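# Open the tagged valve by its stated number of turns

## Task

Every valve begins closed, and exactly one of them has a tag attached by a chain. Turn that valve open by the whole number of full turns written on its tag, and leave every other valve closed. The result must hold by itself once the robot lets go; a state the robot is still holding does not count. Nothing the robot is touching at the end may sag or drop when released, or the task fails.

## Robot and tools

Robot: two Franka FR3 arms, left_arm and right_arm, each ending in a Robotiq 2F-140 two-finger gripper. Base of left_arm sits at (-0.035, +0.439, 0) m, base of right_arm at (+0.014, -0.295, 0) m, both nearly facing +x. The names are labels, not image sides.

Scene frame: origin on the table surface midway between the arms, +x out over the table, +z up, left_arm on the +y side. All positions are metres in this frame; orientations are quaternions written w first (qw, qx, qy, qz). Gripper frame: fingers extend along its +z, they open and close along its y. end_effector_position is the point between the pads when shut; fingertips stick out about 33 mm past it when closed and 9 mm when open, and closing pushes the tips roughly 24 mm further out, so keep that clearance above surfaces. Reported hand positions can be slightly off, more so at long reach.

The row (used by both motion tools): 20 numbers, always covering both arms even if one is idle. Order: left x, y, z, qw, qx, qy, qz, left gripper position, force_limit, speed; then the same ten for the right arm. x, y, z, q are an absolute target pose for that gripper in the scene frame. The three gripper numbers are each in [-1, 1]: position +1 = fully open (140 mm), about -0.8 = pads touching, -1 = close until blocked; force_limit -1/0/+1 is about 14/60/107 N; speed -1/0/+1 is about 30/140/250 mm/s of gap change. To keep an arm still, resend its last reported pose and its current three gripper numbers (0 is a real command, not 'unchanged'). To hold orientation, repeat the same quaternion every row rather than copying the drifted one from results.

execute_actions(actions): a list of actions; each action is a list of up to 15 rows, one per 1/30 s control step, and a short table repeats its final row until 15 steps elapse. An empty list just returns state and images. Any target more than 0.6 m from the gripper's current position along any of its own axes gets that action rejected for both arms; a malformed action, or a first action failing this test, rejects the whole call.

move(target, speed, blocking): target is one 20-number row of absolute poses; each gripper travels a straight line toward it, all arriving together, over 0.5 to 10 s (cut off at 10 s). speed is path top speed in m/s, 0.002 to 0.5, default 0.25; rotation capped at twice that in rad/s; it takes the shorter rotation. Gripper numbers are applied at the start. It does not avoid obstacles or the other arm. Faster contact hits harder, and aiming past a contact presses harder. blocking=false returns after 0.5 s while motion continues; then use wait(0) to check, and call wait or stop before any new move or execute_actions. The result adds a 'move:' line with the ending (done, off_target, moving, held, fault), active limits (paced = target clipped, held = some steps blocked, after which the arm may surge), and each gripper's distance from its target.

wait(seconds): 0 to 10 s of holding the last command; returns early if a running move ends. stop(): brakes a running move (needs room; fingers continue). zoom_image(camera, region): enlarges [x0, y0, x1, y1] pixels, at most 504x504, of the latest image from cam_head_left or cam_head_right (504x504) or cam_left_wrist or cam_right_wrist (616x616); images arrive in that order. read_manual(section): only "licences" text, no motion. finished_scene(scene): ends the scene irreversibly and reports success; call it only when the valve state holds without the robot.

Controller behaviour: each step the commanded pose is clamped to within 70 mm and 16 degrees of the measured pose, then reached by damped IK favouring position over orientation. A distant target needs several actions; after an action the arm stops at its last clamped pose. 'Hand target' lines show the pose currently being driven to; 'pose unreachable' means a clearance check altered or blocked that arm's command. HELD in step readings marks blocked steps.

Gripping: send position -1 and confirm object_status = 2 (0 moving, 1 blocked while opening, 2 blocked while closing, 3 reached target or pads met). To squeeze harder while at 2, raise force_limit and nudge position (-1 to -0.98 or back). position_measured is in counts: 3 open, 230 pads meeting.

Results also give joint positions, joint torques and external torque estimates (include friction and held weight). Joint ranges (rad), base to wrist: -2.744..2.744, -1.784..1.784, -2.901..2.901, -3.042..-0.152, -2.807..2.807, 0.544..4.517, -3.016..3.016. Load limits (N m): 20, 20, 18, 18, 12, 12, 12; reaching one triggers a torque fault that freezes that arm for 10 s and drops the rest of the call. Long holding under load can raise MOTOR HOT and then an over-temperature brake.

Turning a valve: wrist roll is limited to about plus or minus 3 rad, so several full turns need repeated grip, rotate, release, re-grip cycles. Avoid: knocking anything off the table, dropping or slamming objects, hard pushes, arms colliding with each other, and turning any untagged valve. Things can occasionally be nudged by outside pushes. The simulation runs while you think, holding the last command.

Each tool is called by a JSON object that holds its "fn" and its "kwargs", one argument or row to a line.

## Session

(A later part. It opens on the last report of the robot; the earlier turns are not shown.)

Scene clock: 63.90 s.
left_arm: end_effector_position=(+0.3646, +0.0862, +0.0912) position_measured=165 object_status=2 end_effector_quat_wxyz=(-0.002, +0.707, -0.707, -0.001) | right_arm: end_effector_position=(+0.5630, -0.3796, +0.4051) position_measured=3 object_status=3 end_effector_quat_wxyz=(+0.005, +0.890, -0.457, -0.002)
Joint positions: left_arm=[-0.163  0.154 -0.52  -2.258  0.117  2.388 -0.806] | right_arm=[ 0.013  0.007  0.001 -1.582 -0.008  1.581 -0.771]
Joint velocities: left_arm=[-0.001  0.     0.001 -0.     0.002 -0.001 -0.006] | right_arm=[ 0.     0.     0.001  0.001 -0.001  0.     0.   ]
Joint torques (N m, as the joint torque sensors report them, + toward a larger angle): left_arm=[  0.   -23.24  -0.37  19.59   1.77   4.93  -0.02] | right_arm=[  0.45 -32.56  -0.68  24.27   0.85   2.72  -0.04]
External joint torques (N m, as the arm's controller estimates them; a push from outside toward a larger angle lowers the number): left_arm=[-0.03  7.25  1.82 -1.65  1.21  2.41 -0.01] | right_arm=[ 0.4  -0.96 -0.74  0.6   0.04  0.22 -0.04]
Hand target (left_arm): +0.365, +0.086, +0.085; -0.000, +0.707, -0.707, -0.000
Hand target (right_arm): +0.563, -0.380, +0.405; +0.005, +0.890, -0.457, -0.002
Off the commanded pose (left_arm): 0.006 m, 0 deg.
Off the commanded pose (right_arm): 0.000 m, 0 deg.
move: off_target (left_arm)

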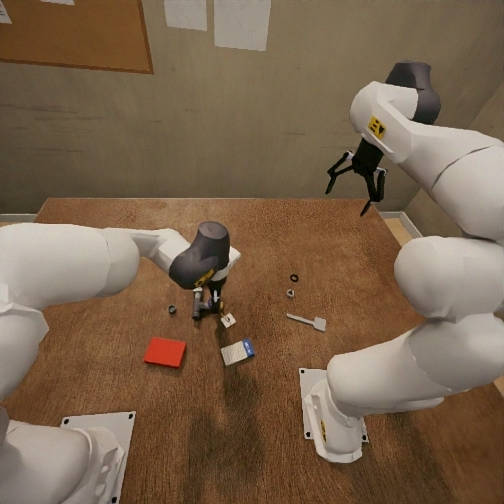

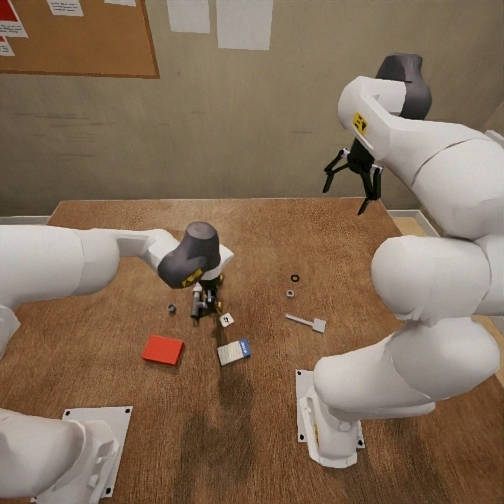

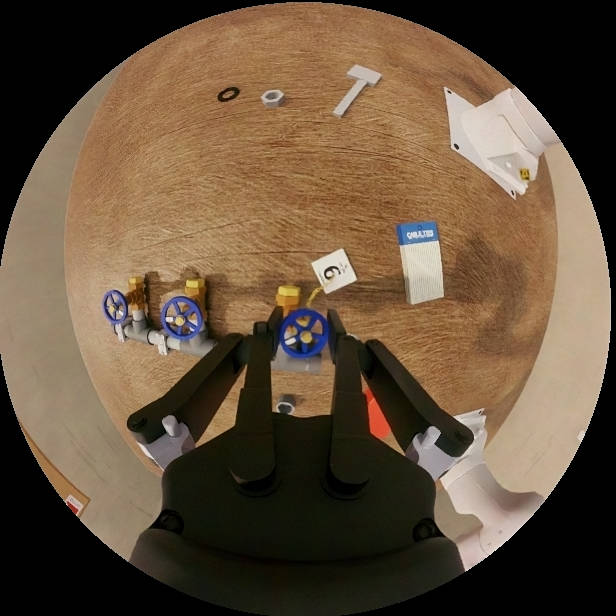

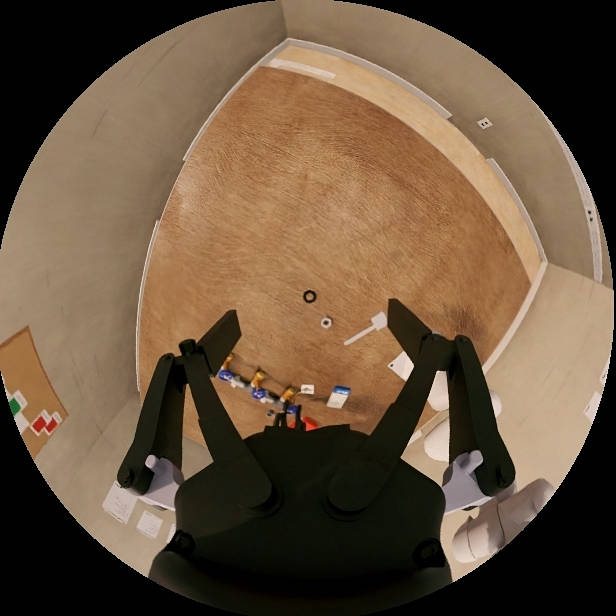

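{"fn": "move", "kwargs": {
  "target": [0.365,0.089,0.103,0,0.707,-0.707,0,0.1,0,0,0.563,-0.3796,0.4051,0.005,0.89,-0.457,-0.002,1,0,0],
  "speed": 0.05
}}

{"fn": "move", "kwargs": {
  "target": [0.365,0.089,0.103,0,-0.609,-0.793,0,0.1,0,0,0.563,-0.3796,0.4051,0.005,0.89,-0.457,-0.002,1,0,0],
  "speed": 0.5
}}

{"fn": "move", "kwargs": {
  "target": [0.365,0.089,0.103,0,-0.609,-0.793,0,-1,0.2,0,0.563,-0.3796,0.4051,0.005,0.89,-0.457,-0.002,1,0,0]
}}

Scene clock: 81.57 s.
left_arm: end_effector_position=(+0.3655, +0.0883, +0.1019) position_measured=117 object_status=3 end_effector_quat_wxyz=(-0.000, +0.709, -0.705, +0.001) | right_arm: end_effector_position=(+0.5630, -0.3796, +0.4051) position_measured=3 object_status=3 end_effector_quat_wxyz=(+0.005, +0.890, -0.457, -0.002)
Joint positions: left_arm=[-0.157  0.128 -0.521 -2.259  0.092  2.37  -0.79 ] | right_arm=[ 0.013  0.007  0.001 -1.582 -0.008  1.581 -0.771]
Joint velocities: left_arm=[ 0.001 -0.001  0.     0.    -0.007 -0.011  0.018] | right_arm=[-0.001 -0.     0.001  0.001  0.     0.001  0.   ]
Joint torques (N m, as the joint torque sensors report them, + toward a larger angle): left_arm=[  0.93 -30.68  -2.6   23.03   0.13   2.08   0.2 ] | right_arm=[  0.55 -32.29  -0.82  24.36   0.86   2.76  -0.01]
External joint torques (N m, as the arm's controller estimates them; a push from outside toward a larger angle lowers the number): left_arm=[ 0.9  -0.82 -0.8   1.51 -0.45 -0.46  0.21] | right_arm=[ 0.54 -0.41 -0.84  0.53  0.04  0.24 -0.01]
Hand target (left_arm): +0.365, +0.089, +0.103; +0.000, +0.707, -0.707, +0.000
Hand target (right_arm): +0.563, -0.380, +0.405; +0.005, +0.890, -0.457, -0.002
Off the commanded pose (left_arm): 0.001 m, 0 deg.
Off the commanded pose (right_arm): 0.000 m, 0 deg.
move: done

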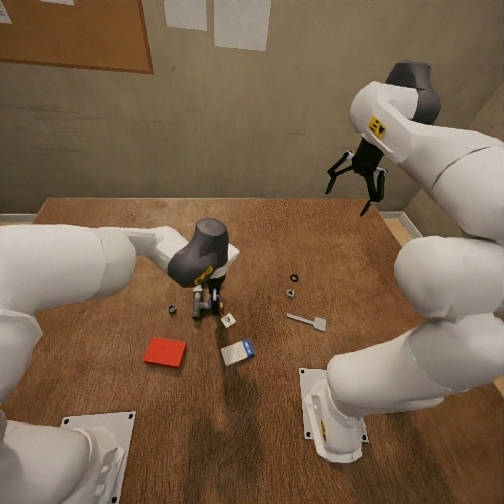

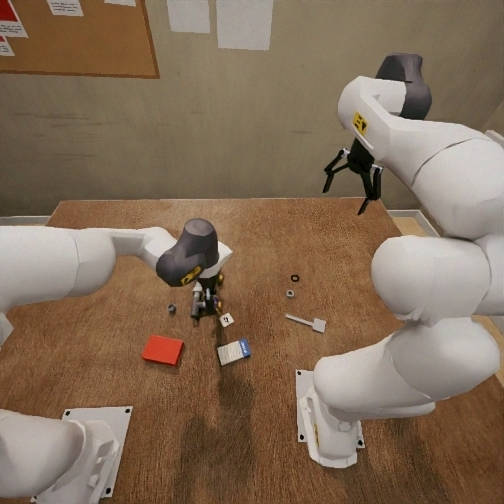

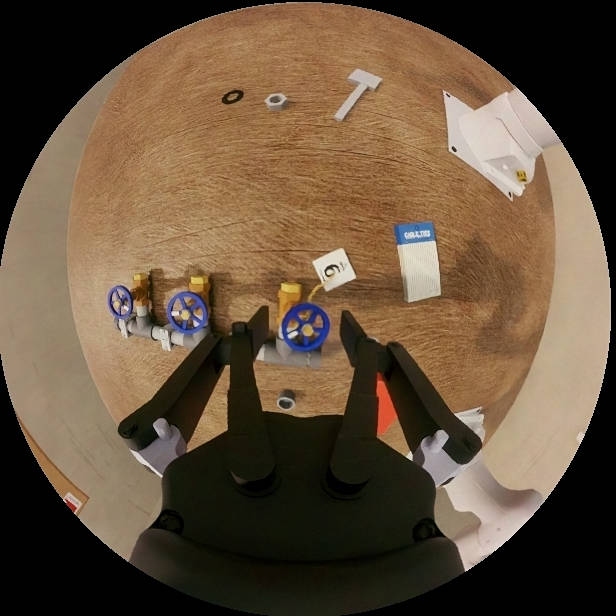

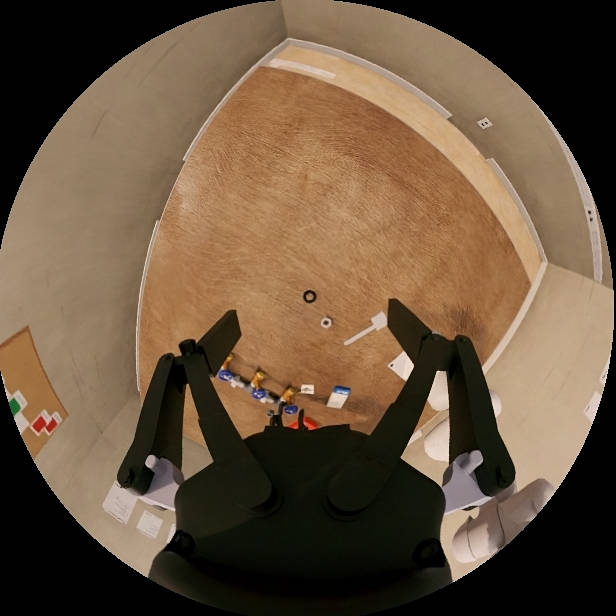

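Scene clock: 86.00 s.
left_arm: end_effector_position=(+0.3640, +0.0883, +0.1030) position_measured=117 object_status=3 end_effector_quat_wxyz=(-0.000, +0.606, +0.796, +0.001) | right_arm: end_effector_position=(+0.5630, -0.3796, +0.4051) position_measured=3 object_status=3 end_effector_quat_wxyz=(+0.005, +0.890, -0.457, -0.002)
Joint positions: left_arm=[ 0.634  0.47  -1.355 -2.227  0.602  2.24   1.73 ] | right_arm=[ 0.013  0.007  0.001 -1.582 -0.008  1.581 -0.771]
Joint velocities: left_arm=[ 0.002  0.001  0.001  0.001  0.001 -0.004  0.028] | right_arm=[ 0.001 -0.001 -0.     0.    -0.    -0.    -0.   ]
Joint torques (N m, as the joint torque sensors report them, + toward a larger angle): left_arm=[  0.82 -16.68 -13.83  21.48   1.17   1.94   0.21] | right_arm=[  0.44 -32.14  -0.59  24.48   0.85   2.73  -0.01]
External joint torques (N m, as the arm's controller estimates them; a push from outside toward a larger angle lowers the number): left_arm=[ 0.71  1.09 -0.43  1.87  0.52 -0.46  0.21] | right_arm=[ 0.5  -0.38 -0.54  0.74  0.05  0.23 -0.01]
Hand target (left_arm): +0.364, +0.089, +0.103; -0.001, +0.610, +0.792, +0.001
Hand target (right_arm): +0.563, -0.380, +0.405; +0.005, +0.890, -0.457, -0.002
Off the commanded pose (left_arm): 0.001 m, 1 deg.
Off the commanded pose (right_arm): 0.000 m, 0 deg.
move: done; limits=paced

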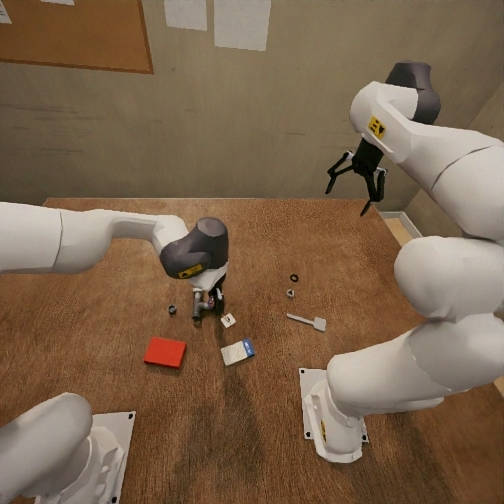

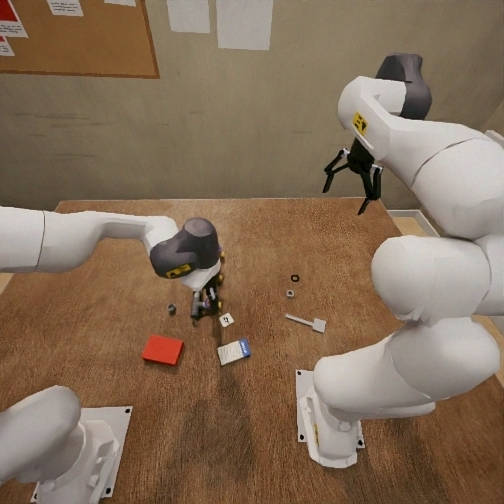

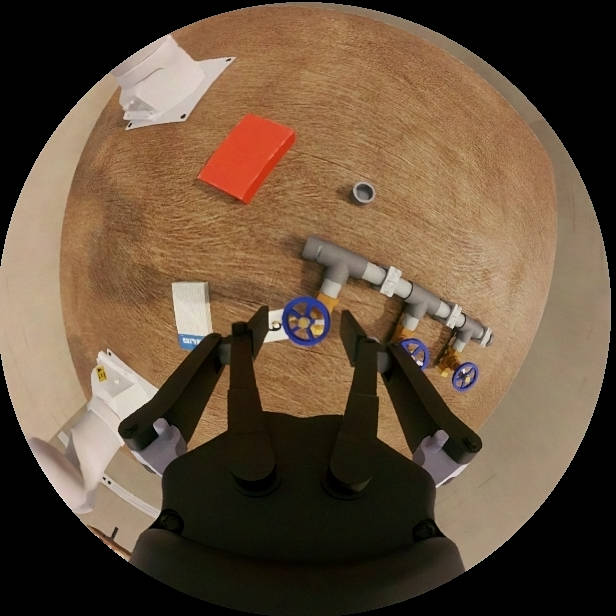

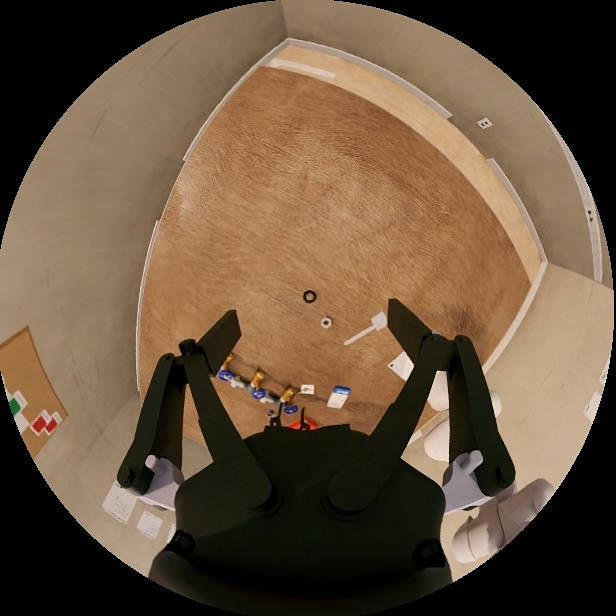

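Scene clock: 86.70 s.
left_arm: end_effector_position=(+0.3647, +0.0885, +0.1035) position_measured=166 object_status=2 end_effector_quat_wxyz=(+0.000, +0.607, +0.795, +0.001) | right_arm: end_effector_position=(+0.5630, -0.3796, +0.4051) position_measured=3 object_status=3 end_effector_quat_wxyz=(+0.005, +0.890, -0.457, -0.002)
Joint positions: left_arm=[ 0.636  0.471 -1.356 -2.226  0.602  2.239  1.734] | right_arm=[ 0.013  0.007  0.001 -1.582 -0.008  1.581 -0.771]
Joint velocities: left_arm=[-0.001 -0.001 -0.     0.001  0.001 -0.001  0.001] | right_arm=[ 0.001  0.    -0.001  0.     0.    -0.     0.001]
Joint torques (N m, as the joint torque sensors report them, + toward a larger angle): left_arm=[  1.22 -15.99 -13.26  20.41   0.98   2.44   0.36] | right_arm=[  0.49 -32.05  -0.84  24.24   0.84   2.75  -0.02]
External joint torques (N m, as the arm's controller estimates them; a push from outside toward a larger angle lowers the number): left_arm=[1.29 1.84 0.32 0.82 0.33 0.02 0.36] | right_arm=[ 0.37 -0.15 -0.96  0.41  0.02  0.24 -0.02]
Hand target (left_arm): +0.365, +0.089, +0.103; +0.000, +0.609, +0.793, +0.000
Hand target (right_arm): +0.563, -0.380, +0.405; +0.005, +0.890, -0.457, -0.002
Off the commanded pose (left_arm): 0.001 m, 0 deg.
Off the commanded pose (right_arm): 0.000 m, 0 deg.
move: done

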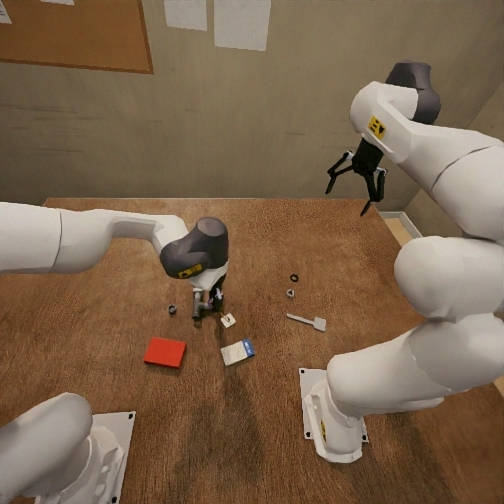

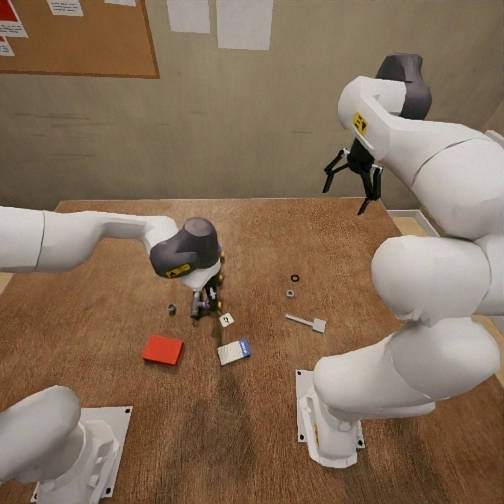

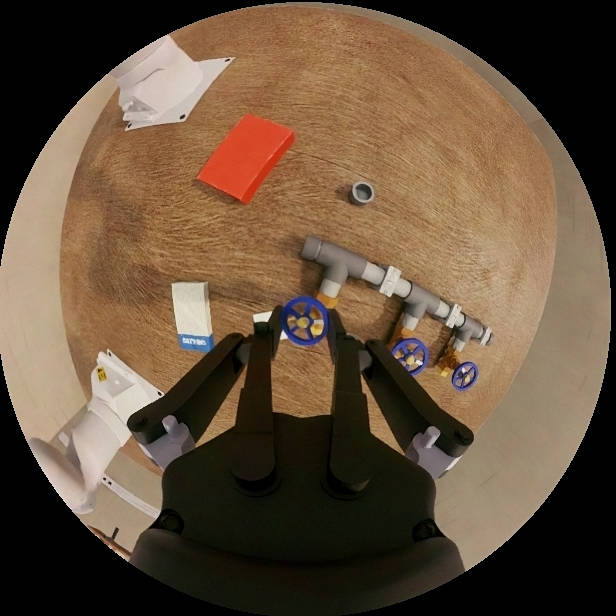

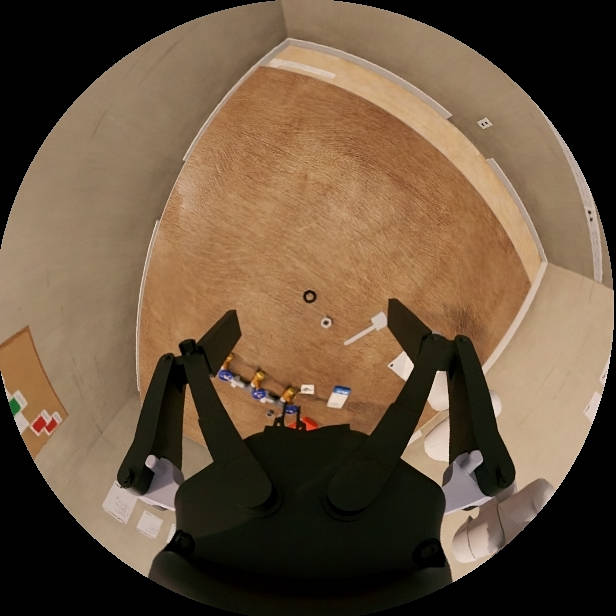

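{"fn": "move", "kwargs": {
  "target": [0.365,0.091,0.103,0,-0.5,0.866,0,-1,0.2,0,0.563,-0.3796,0.4051,0.005,0.89,-0.457,-0.002,1,0,0],
  "speed": 0.5
}}

{"fn": "move", "kwargs": {
  "target": [0.365,0.091,0.103,0,0.991,0.1305,0,-1,0.2,0,0.563,-0.3796,0.4051,0.005,0.89,-0.457,-0.002,1,0,0],
  "speed": 0.5
}}

{"fn": "zoom_image", "kwargs": {
  "camera": "cam_left_wrist",
  "region": [230, 260, 390, 420]
}}

Scene clock: 98.07 s.
left_arm: end_effector_position=(+0.3661, +0.0941, +0.1023) position_measured=166 object_status=2 end_effector_quat_wxyz=(+0.001, -0.488, +0.873, -0.000) | right_arm: end_effector_position=(+0.5630, -0.3796, +0.4051) position_measured=3 object_status=3 end_effector_quat_wxyz=(+0.005, +0.890, -0.457, -0.002)
Joint positions: left_arm=[-0.041  0.126 -0.629 -2.268  0.109  2.368 -0.236] | right_arm=[ 0.013  0.007  0.001 -1.582 -0.008  1.581 -0.771]
Joint velocities: left_arm=[-0.008 -0.     0.006  0.001  0.003 -0.002 -0.034] | right_arm=[-0.    -0.001 -0.    -0.     0.001  0.    -0.   ]
Joint torques (N m, as the joint torque sensors report them, + toward a larger angle): left_arm=[ -1.26 -25.82  -1.7   24.54  -0.41   2.44  -1.19] | right_arm=[  0.32 -32.29  -0.57  24.33   0.87   2.75  -0.01]
External joint torques (N m, as the arm's controller estimates them; a push from outside toward a larger angle lowers the number): left_arm=[-1.23  2.15  0.5   3.12 -0.96 -0.06 -1.19] | right_arm=[ 0.31 -0.35 -0.58  0.49  0.05  0.24 -0.01]
Hand target (left_arm): +0.365, +0.091, +0.103; -0.001, -0.501, +0.865, -0.001
Hand target (right_arm): +0.563, -0.380, +0.405; +0.005, +0.890, -0.457, -0.002
Off the commanded pose (left_arm): 0.003 m, 2 deg.
Off the commanded pose (right_arm): 0.000 m, 0 deg.
move: done; limits=paced

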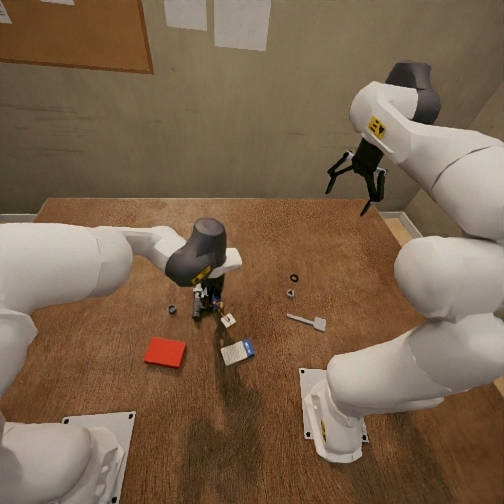

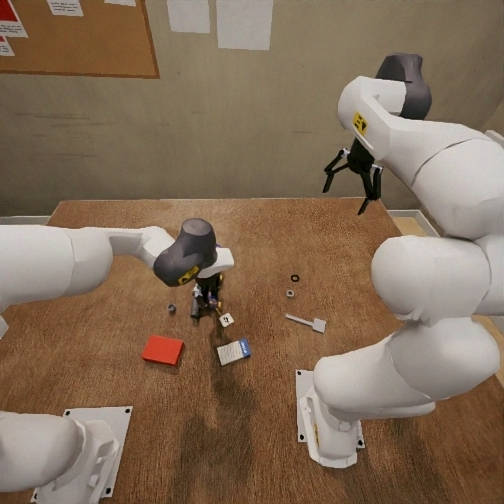

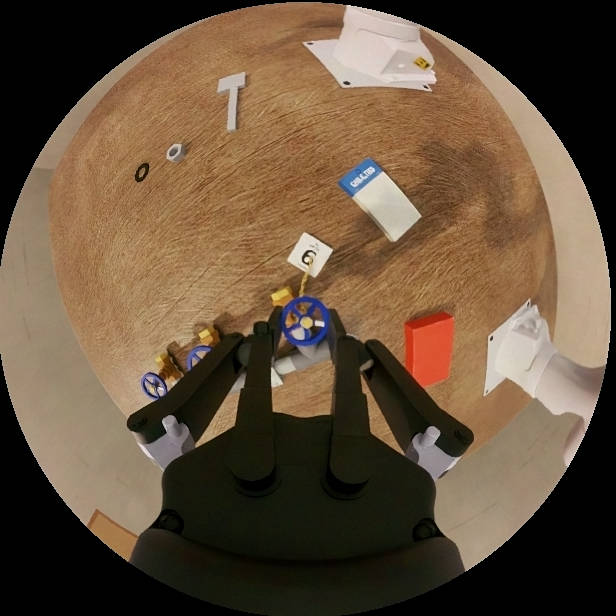

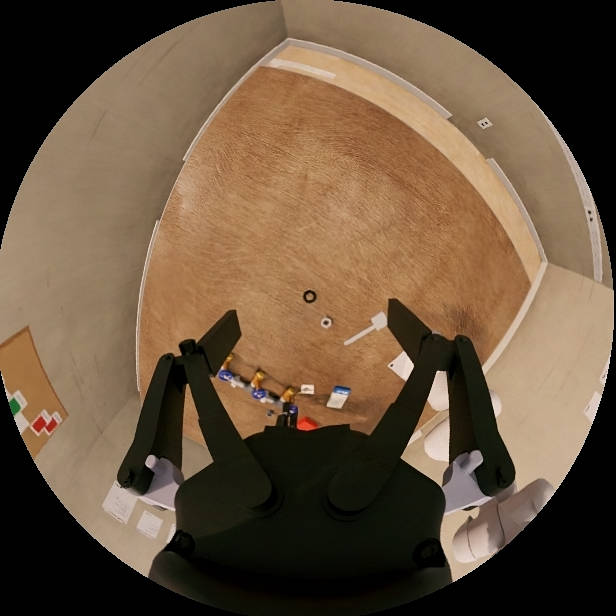

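Scene clock: 102.47 s.
left_arm: end_effector_position=(+0.3626, +0.0909, +0.1005) position_measured=166 object_status=2 end_effector_quat_wxyz=(+0.000, +0.994, +0.109, -0.002) | right_arm: end_effector_position=(+0.5630, -0.3796, +0.4051) position_measured=3 object_status=3 end_effector_quat_wxyz=(+0.005, +0.890, -0.457, -0.002)
Joint positions: left_arm=[-0.449  0.108 -0.226 -2.269  0.031  2.373 -2.528] | right_arm=[ 0.013  0.007  0.001 -1.582 -0.008  1.581 -0.771]
Joint velocities: left_arm=[-0.01  -0.001  0.01   0.001  0.003 -0.    -0.037] | right_arm=[ 0.001  0.     0.     0.002 -0.     0.    -0.001]
Joint torques (N m, as the joint torque sensors report them, + toward a larger angle): left_arm=[  0.16 -32.16   0.88  25.8    0.8    1.73  -1.71] | right_arm=[  0.68 -32.34  -0.67  24.51   0.86   2.75  -0.04]
External joint torques (N m, as the arm's controller estimates them; a push from outside toward a larger angle lowers the number): left_arm=[-0.03  0.09  1.33  4.45  0.16 -0.67 -1.7 ] | right_arm=[ 0.68 -0.56 -0.68  0.73  0.04  0.23 -0.04]
Hand target (left_arm): +0.365, +0.091, +0.103; +0.001, +0.991, +0.130, -0.000
Hand target (right_arm): +0.563, -0.380, +0.405; +0.005, +0.890, -0.457, -0.002
Off the commanded pose (left_arm): 0.003 m, 3 deg.
Off the commanded pose (right_arm): 0.000 m, 0 deg.
move: off_target (left_arm); limits=paced

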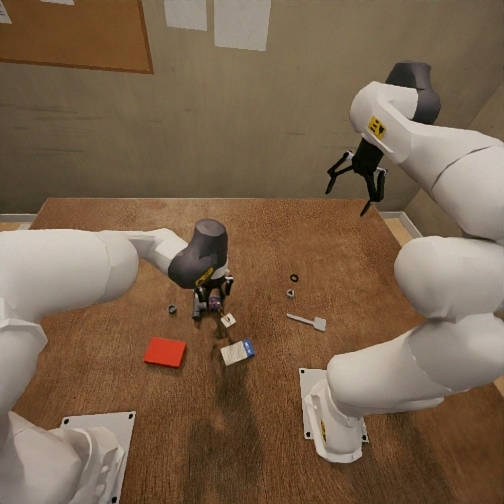

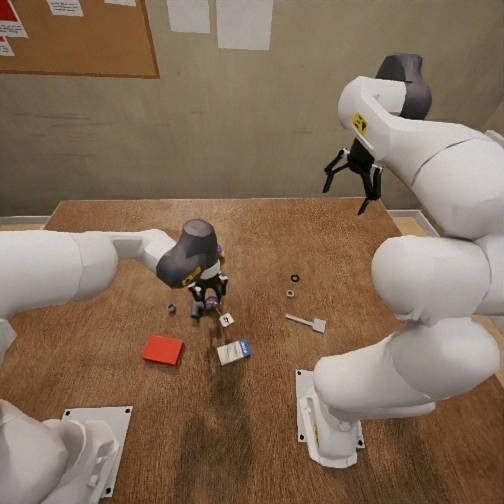

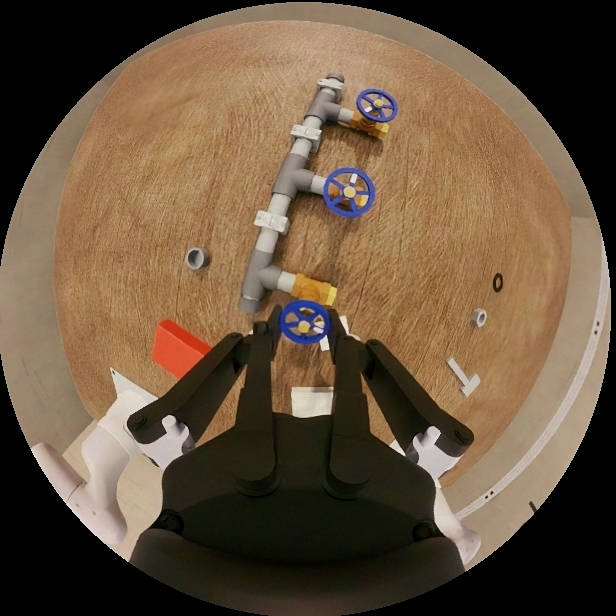

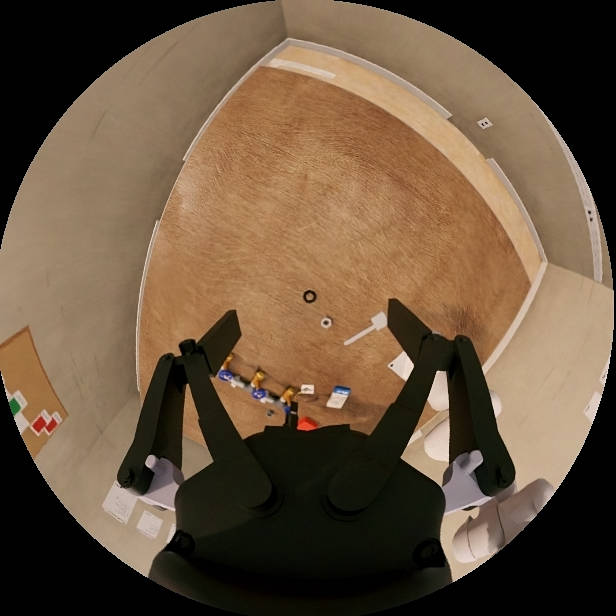

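Region (230, 260, 390, 420) of cam_left_wrist's 616x616 image, scaled by 3.150, with more detail than that image has.

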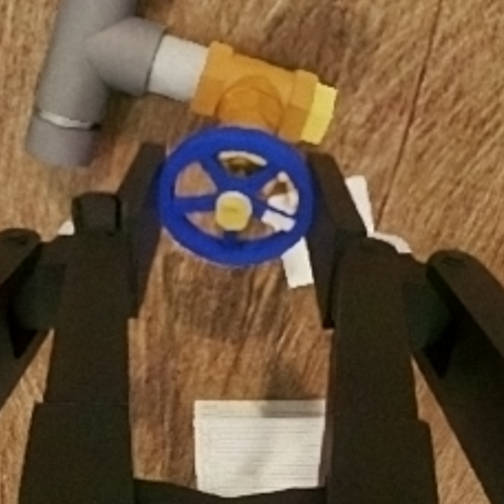

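{"fn": "execute_actions", "kwargs": {
  "actions": [
    [[0.364,0.091,0.103,0,0.994,0.109,0,0.1,0.2,0.5,0.563,-0.3796,0.4051,0.005,0.89,-0.457,-0.002,1,0,0]],
    [[0.365,0.092,0.103,0,0.897,-0.442,0,0.1,0.2,0.5,0.563,-0.3796,0.4051,0.005,0.89,-0.457,-0.002,1,0,0]],
    [[0.365,0.092,0.103,0,0.5,-0.866,0,0.1,0.2,0.5,0.563,-0.3796,0.4051,0.005,0.89,-0.457,-0.002,1,0,0]],
    [[0.365,0.092,0.103,0,-0.065,-0.998,0,0.1,0.2,0.5,0.563,-0.3796,0.4051,0.005,0.89,-0.457,-0.002,1,0,0]],
    [[0.365,0.092,0.103,0,-0.609,-0.793,0,0.1,0.2,0.5,0.563,-0.3796,0.4051,0.005,0.89,-0.457,-0.002,1,0,0]],
    [[0.365,0.092,0.103,0,-0.609,-0.793,0,0.1,0.2,0.5,0.563,-0.3796,0.4051,0.005,0.89,-0.457,-0.002,1,0,0]]
  ]
}}

Scene clock: 116.53 s.
left_arm: end_effector_position=(+0.3663, +0.0932, +0.1034) position_measured=117 object_status=3 end_effector_quat_wxyz=(+0.003, +0.997, -0.081, +0.003) | right_arm: end_effector_position=(+0.5630, -0.3796, +0.4051) position_measured=3 object_status=3 end_effector_quat_wxyz=(+0.005, +0.890, -0.457, -0.002)
Joint positions: left_arm=[-0.387  0.101 -0.28  -2.275  0.038  2.38  -2.146] | right_arm=[ 0.013  0.007  0.001 -1.582 -0.008  1.581 -0.771]
Joint velocities: left_arm=[-0.022 -0.001  0.098  0.    -0.252 -0.    -0.644] | right_arm=[ 0.     0.    -0.001 -0.001 -0.001 -0.     0.001]
Joint torques (N m, as the joint torque sensors report them, + toward a larger angle): left_arm=[ -1.17 -31.7   -0.23  21.97   0.1    2.97  -0.31] | right_arm=[  0.15 -32.18  -0.76  24.2    0.9    2.78   0.  ]
External joint torques (N m, as the arm's controller estimates them; a push from outside toward a larger angle lowers the number): left_arm=[-0.97  0.02  0.74  0.6  -0.61  0.46 -0.33] | right_arm=[ 0.12 -0.58 -0.79  0.53  0.09  0.27  0.  ]
External joint torques at the end of the 2nd action: left_arm=[ 0.69 -0.45 -1.08  0.54  0.5   0.53  0.42] | right_arm=[ 0.49 -0.76 -0.77  0.45  0.03  0.24  0.  ]
External joint torques at the end of the 3rd action: left_arm=[ 1.31 -1.62 -0.07 -0.86  0.57  0.5   0.37] | right_arm=[ 0.35 -0.56 -0.91  0.67  0.05  0.25 -0.03]
External joint torques at the end of the 4th action: left_arm=[ 0.61 -0.02 -0.16 -0.56  0.66  0.55  0.41] | right_arm=[ 0.34 -0.45 -0.3   0.76  0.05  0.26  0.  ]
External joint torques at the end of the 5th action: left_arm=[-1.14  1.81  0.56  2.45 -0.67 -0.43 -0.33] | right_arm=[ 0.18 -0.42 -1.    0.69  0.02  0.22 -0.02]
Hand target (left_arm): +0.365, +0.091, +0.103; +0.012, +0.999, +0.032, -0.004
Hand target (right_arm): +0.563, -0.380, +0.405; +0.005, +0.890, -0.457, -0.002
Off the commanded pose (left_arm): 0.002 m, 114 deg; orientation clipped at the last step of the last action.
Off the commanded pose (right_arm): 0.000 m, 0 deg.
Step readings (end_effector_position; steps 1 to 15: 1st action; 16 to 30: 2nd action; 31 to 45: 3rd action; 46 to 60: 4th action; 61 to 75: 5th action; 76 to 90: 6th action):
0: left_arm (+0.3626, +0.0909, +0.1005) | right_arm (+0.5630, -0.3796, +0.4051)
1: left_arm (+0.3626, +0.0909, +0.1005) | right_arm (+0.5630, -0.3796, +0.4051)
2: left_arm (+0.3624, +0.0910, +0.1005) | right_arm (+0.5630, -0.3796, +0.4051)
4: left_arm (+0.3626, +0.0908, +0.1008) | right_arm (+0.5630, -0.3796, +0.4051)
8: left_arm (+0.3630, +0.0905, +0.1012) | right_arm (+0.5630, -0.3796, +0.4051)
15: left_arm (+0.3630, +0.0905, +0.1012) | right_arm (+0.5630, -0.3796, +0.4051)
16: left_arm (+0.3636, +0.0912, +0.1013) | right_arm (+0.5630, -0.3796, +0.4051)
17: left_arm (+0.3641, +0.0915, +0.1016) | right_arm (+0.5630, -0.3796, +0.4051)
19: left_arm (+0.3642, +0.0912, +0.1018) | right_arm (+0.5630, -0.3796, +0.4051)
23: left_arm (+0.3638, +0.0903, +0.1021) | right_arm (+0.5630, -0.3796, +0.4051)
30: left_arm (+0.3635, +0.0914, +0.1019) | right_arm (+0.5630, -0.3796, +0.4051)
31: left_arm (+0.3638, +0.0919, +0.1019) | right_arm (+0.5630, -0.3796, +0.4051)
32: left_arm (+0.3638, +0.0920, +0.1019) | right_arm (+0.5630, -0.3796, +0.4051)
34: left_arm (+0.3635, +0.0919, +0.1018) | right_arm (+0.5630, -0.3796, +0.4051)
38: left_arm (+0.3629, +0.0918, +0.1017) | right_arm (+0.5630, -0.3796, +0.4051)
45: left_arm (+0.3629, +0.0925, +0.1015) | right_arm (+0.5630, -0.3796, +0.4051)
46: left_arm (+0.3632, +0.0929, +0.1015) | right_arm (+0.5630, -0.3796, +0.4051)
47: left_arm (+0.3632, +0.0930, +0.1015) | right_arm (+0.5630, -0.3796, +0.4051)
49: left_arm (+0.3629, +0.0929, +0.1015) | right_arm (+0.5630, -0.3796, +0.4051)
53: left_arm (+0.3624, +0.0928, +0.1013) | right_arm (+0.5630, -0.3796, +0.4051)
60: left_arm (+0.3625, +0.0938, +0.1011) | right_arm (+0.5630, -0.3796, +0.4051)
61: left_arm (+0.3620, +0.0924, +0.1014) | right_arm (+0.5630, -0.3796, +0.4051)
62: left_arm (+0.3632, +0.0905, +0.1023) | right_arm (+0.5630, -0.3796, +0.4051)
64: left_arm (+0.3658, +0.0893, +0.1041) | right_arm (+0.5630, -0.3796, +0.4051)
68: left_arm (+0.3680, +0.0906, +0.1052) | right_arm (+0.5630, -0.3796, +0.4051)
75: left_arm (+0.3674, +0.0916, +0.1046) | right_arm (+0.5630, -0.3796, +0.4051)
76: left_arm (+0.3674, +0.0917, +0.1046) | right_arm (+0.5630, -0.3796, +0.4051)
77: left_arm (+0.3674, +0.0919, +0.1045) | right_arm (+0.5630, -0.3796, +0.4051)
79: left_arm (+0.3673, +0.0923, +0.1044) | right_arm (+0.5630, -0.3796, +0.4051)
83: left_arm (+0.3670, +0.0929, +0.1040) | right_arm (+0.5630, -0.3796, +0.4051)
90: end_effector_position above

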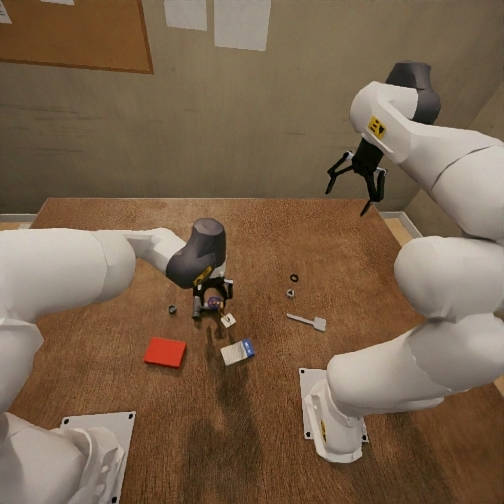

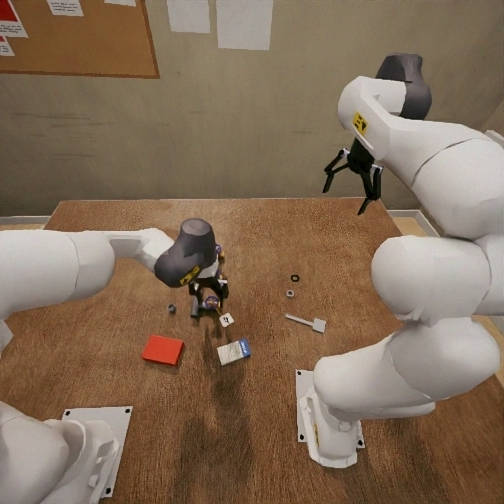

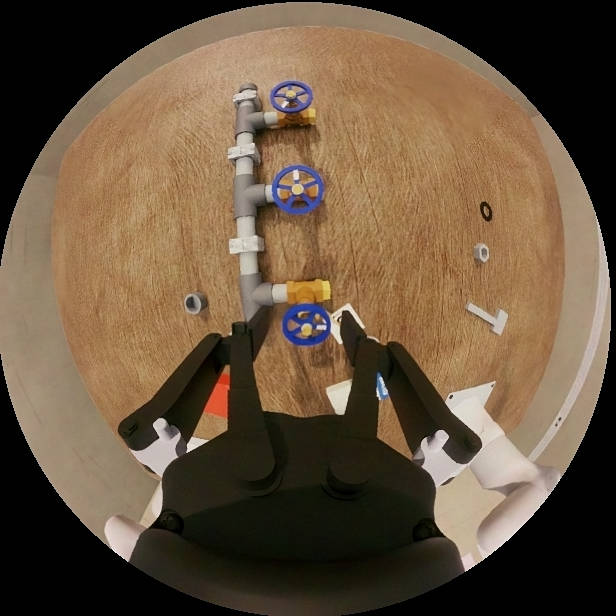

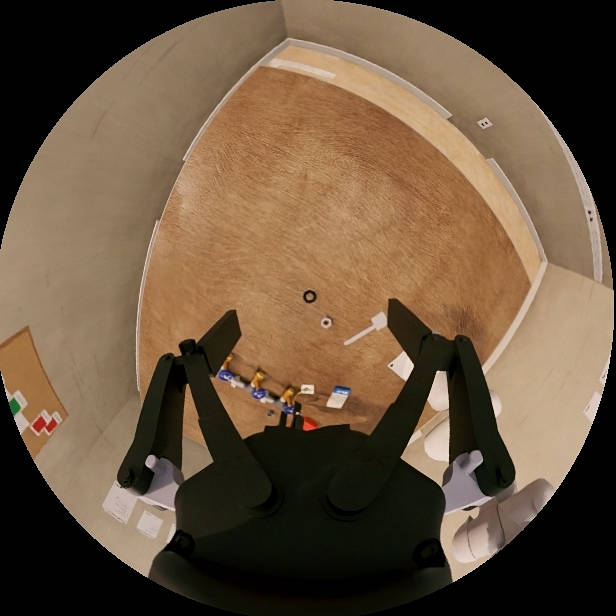

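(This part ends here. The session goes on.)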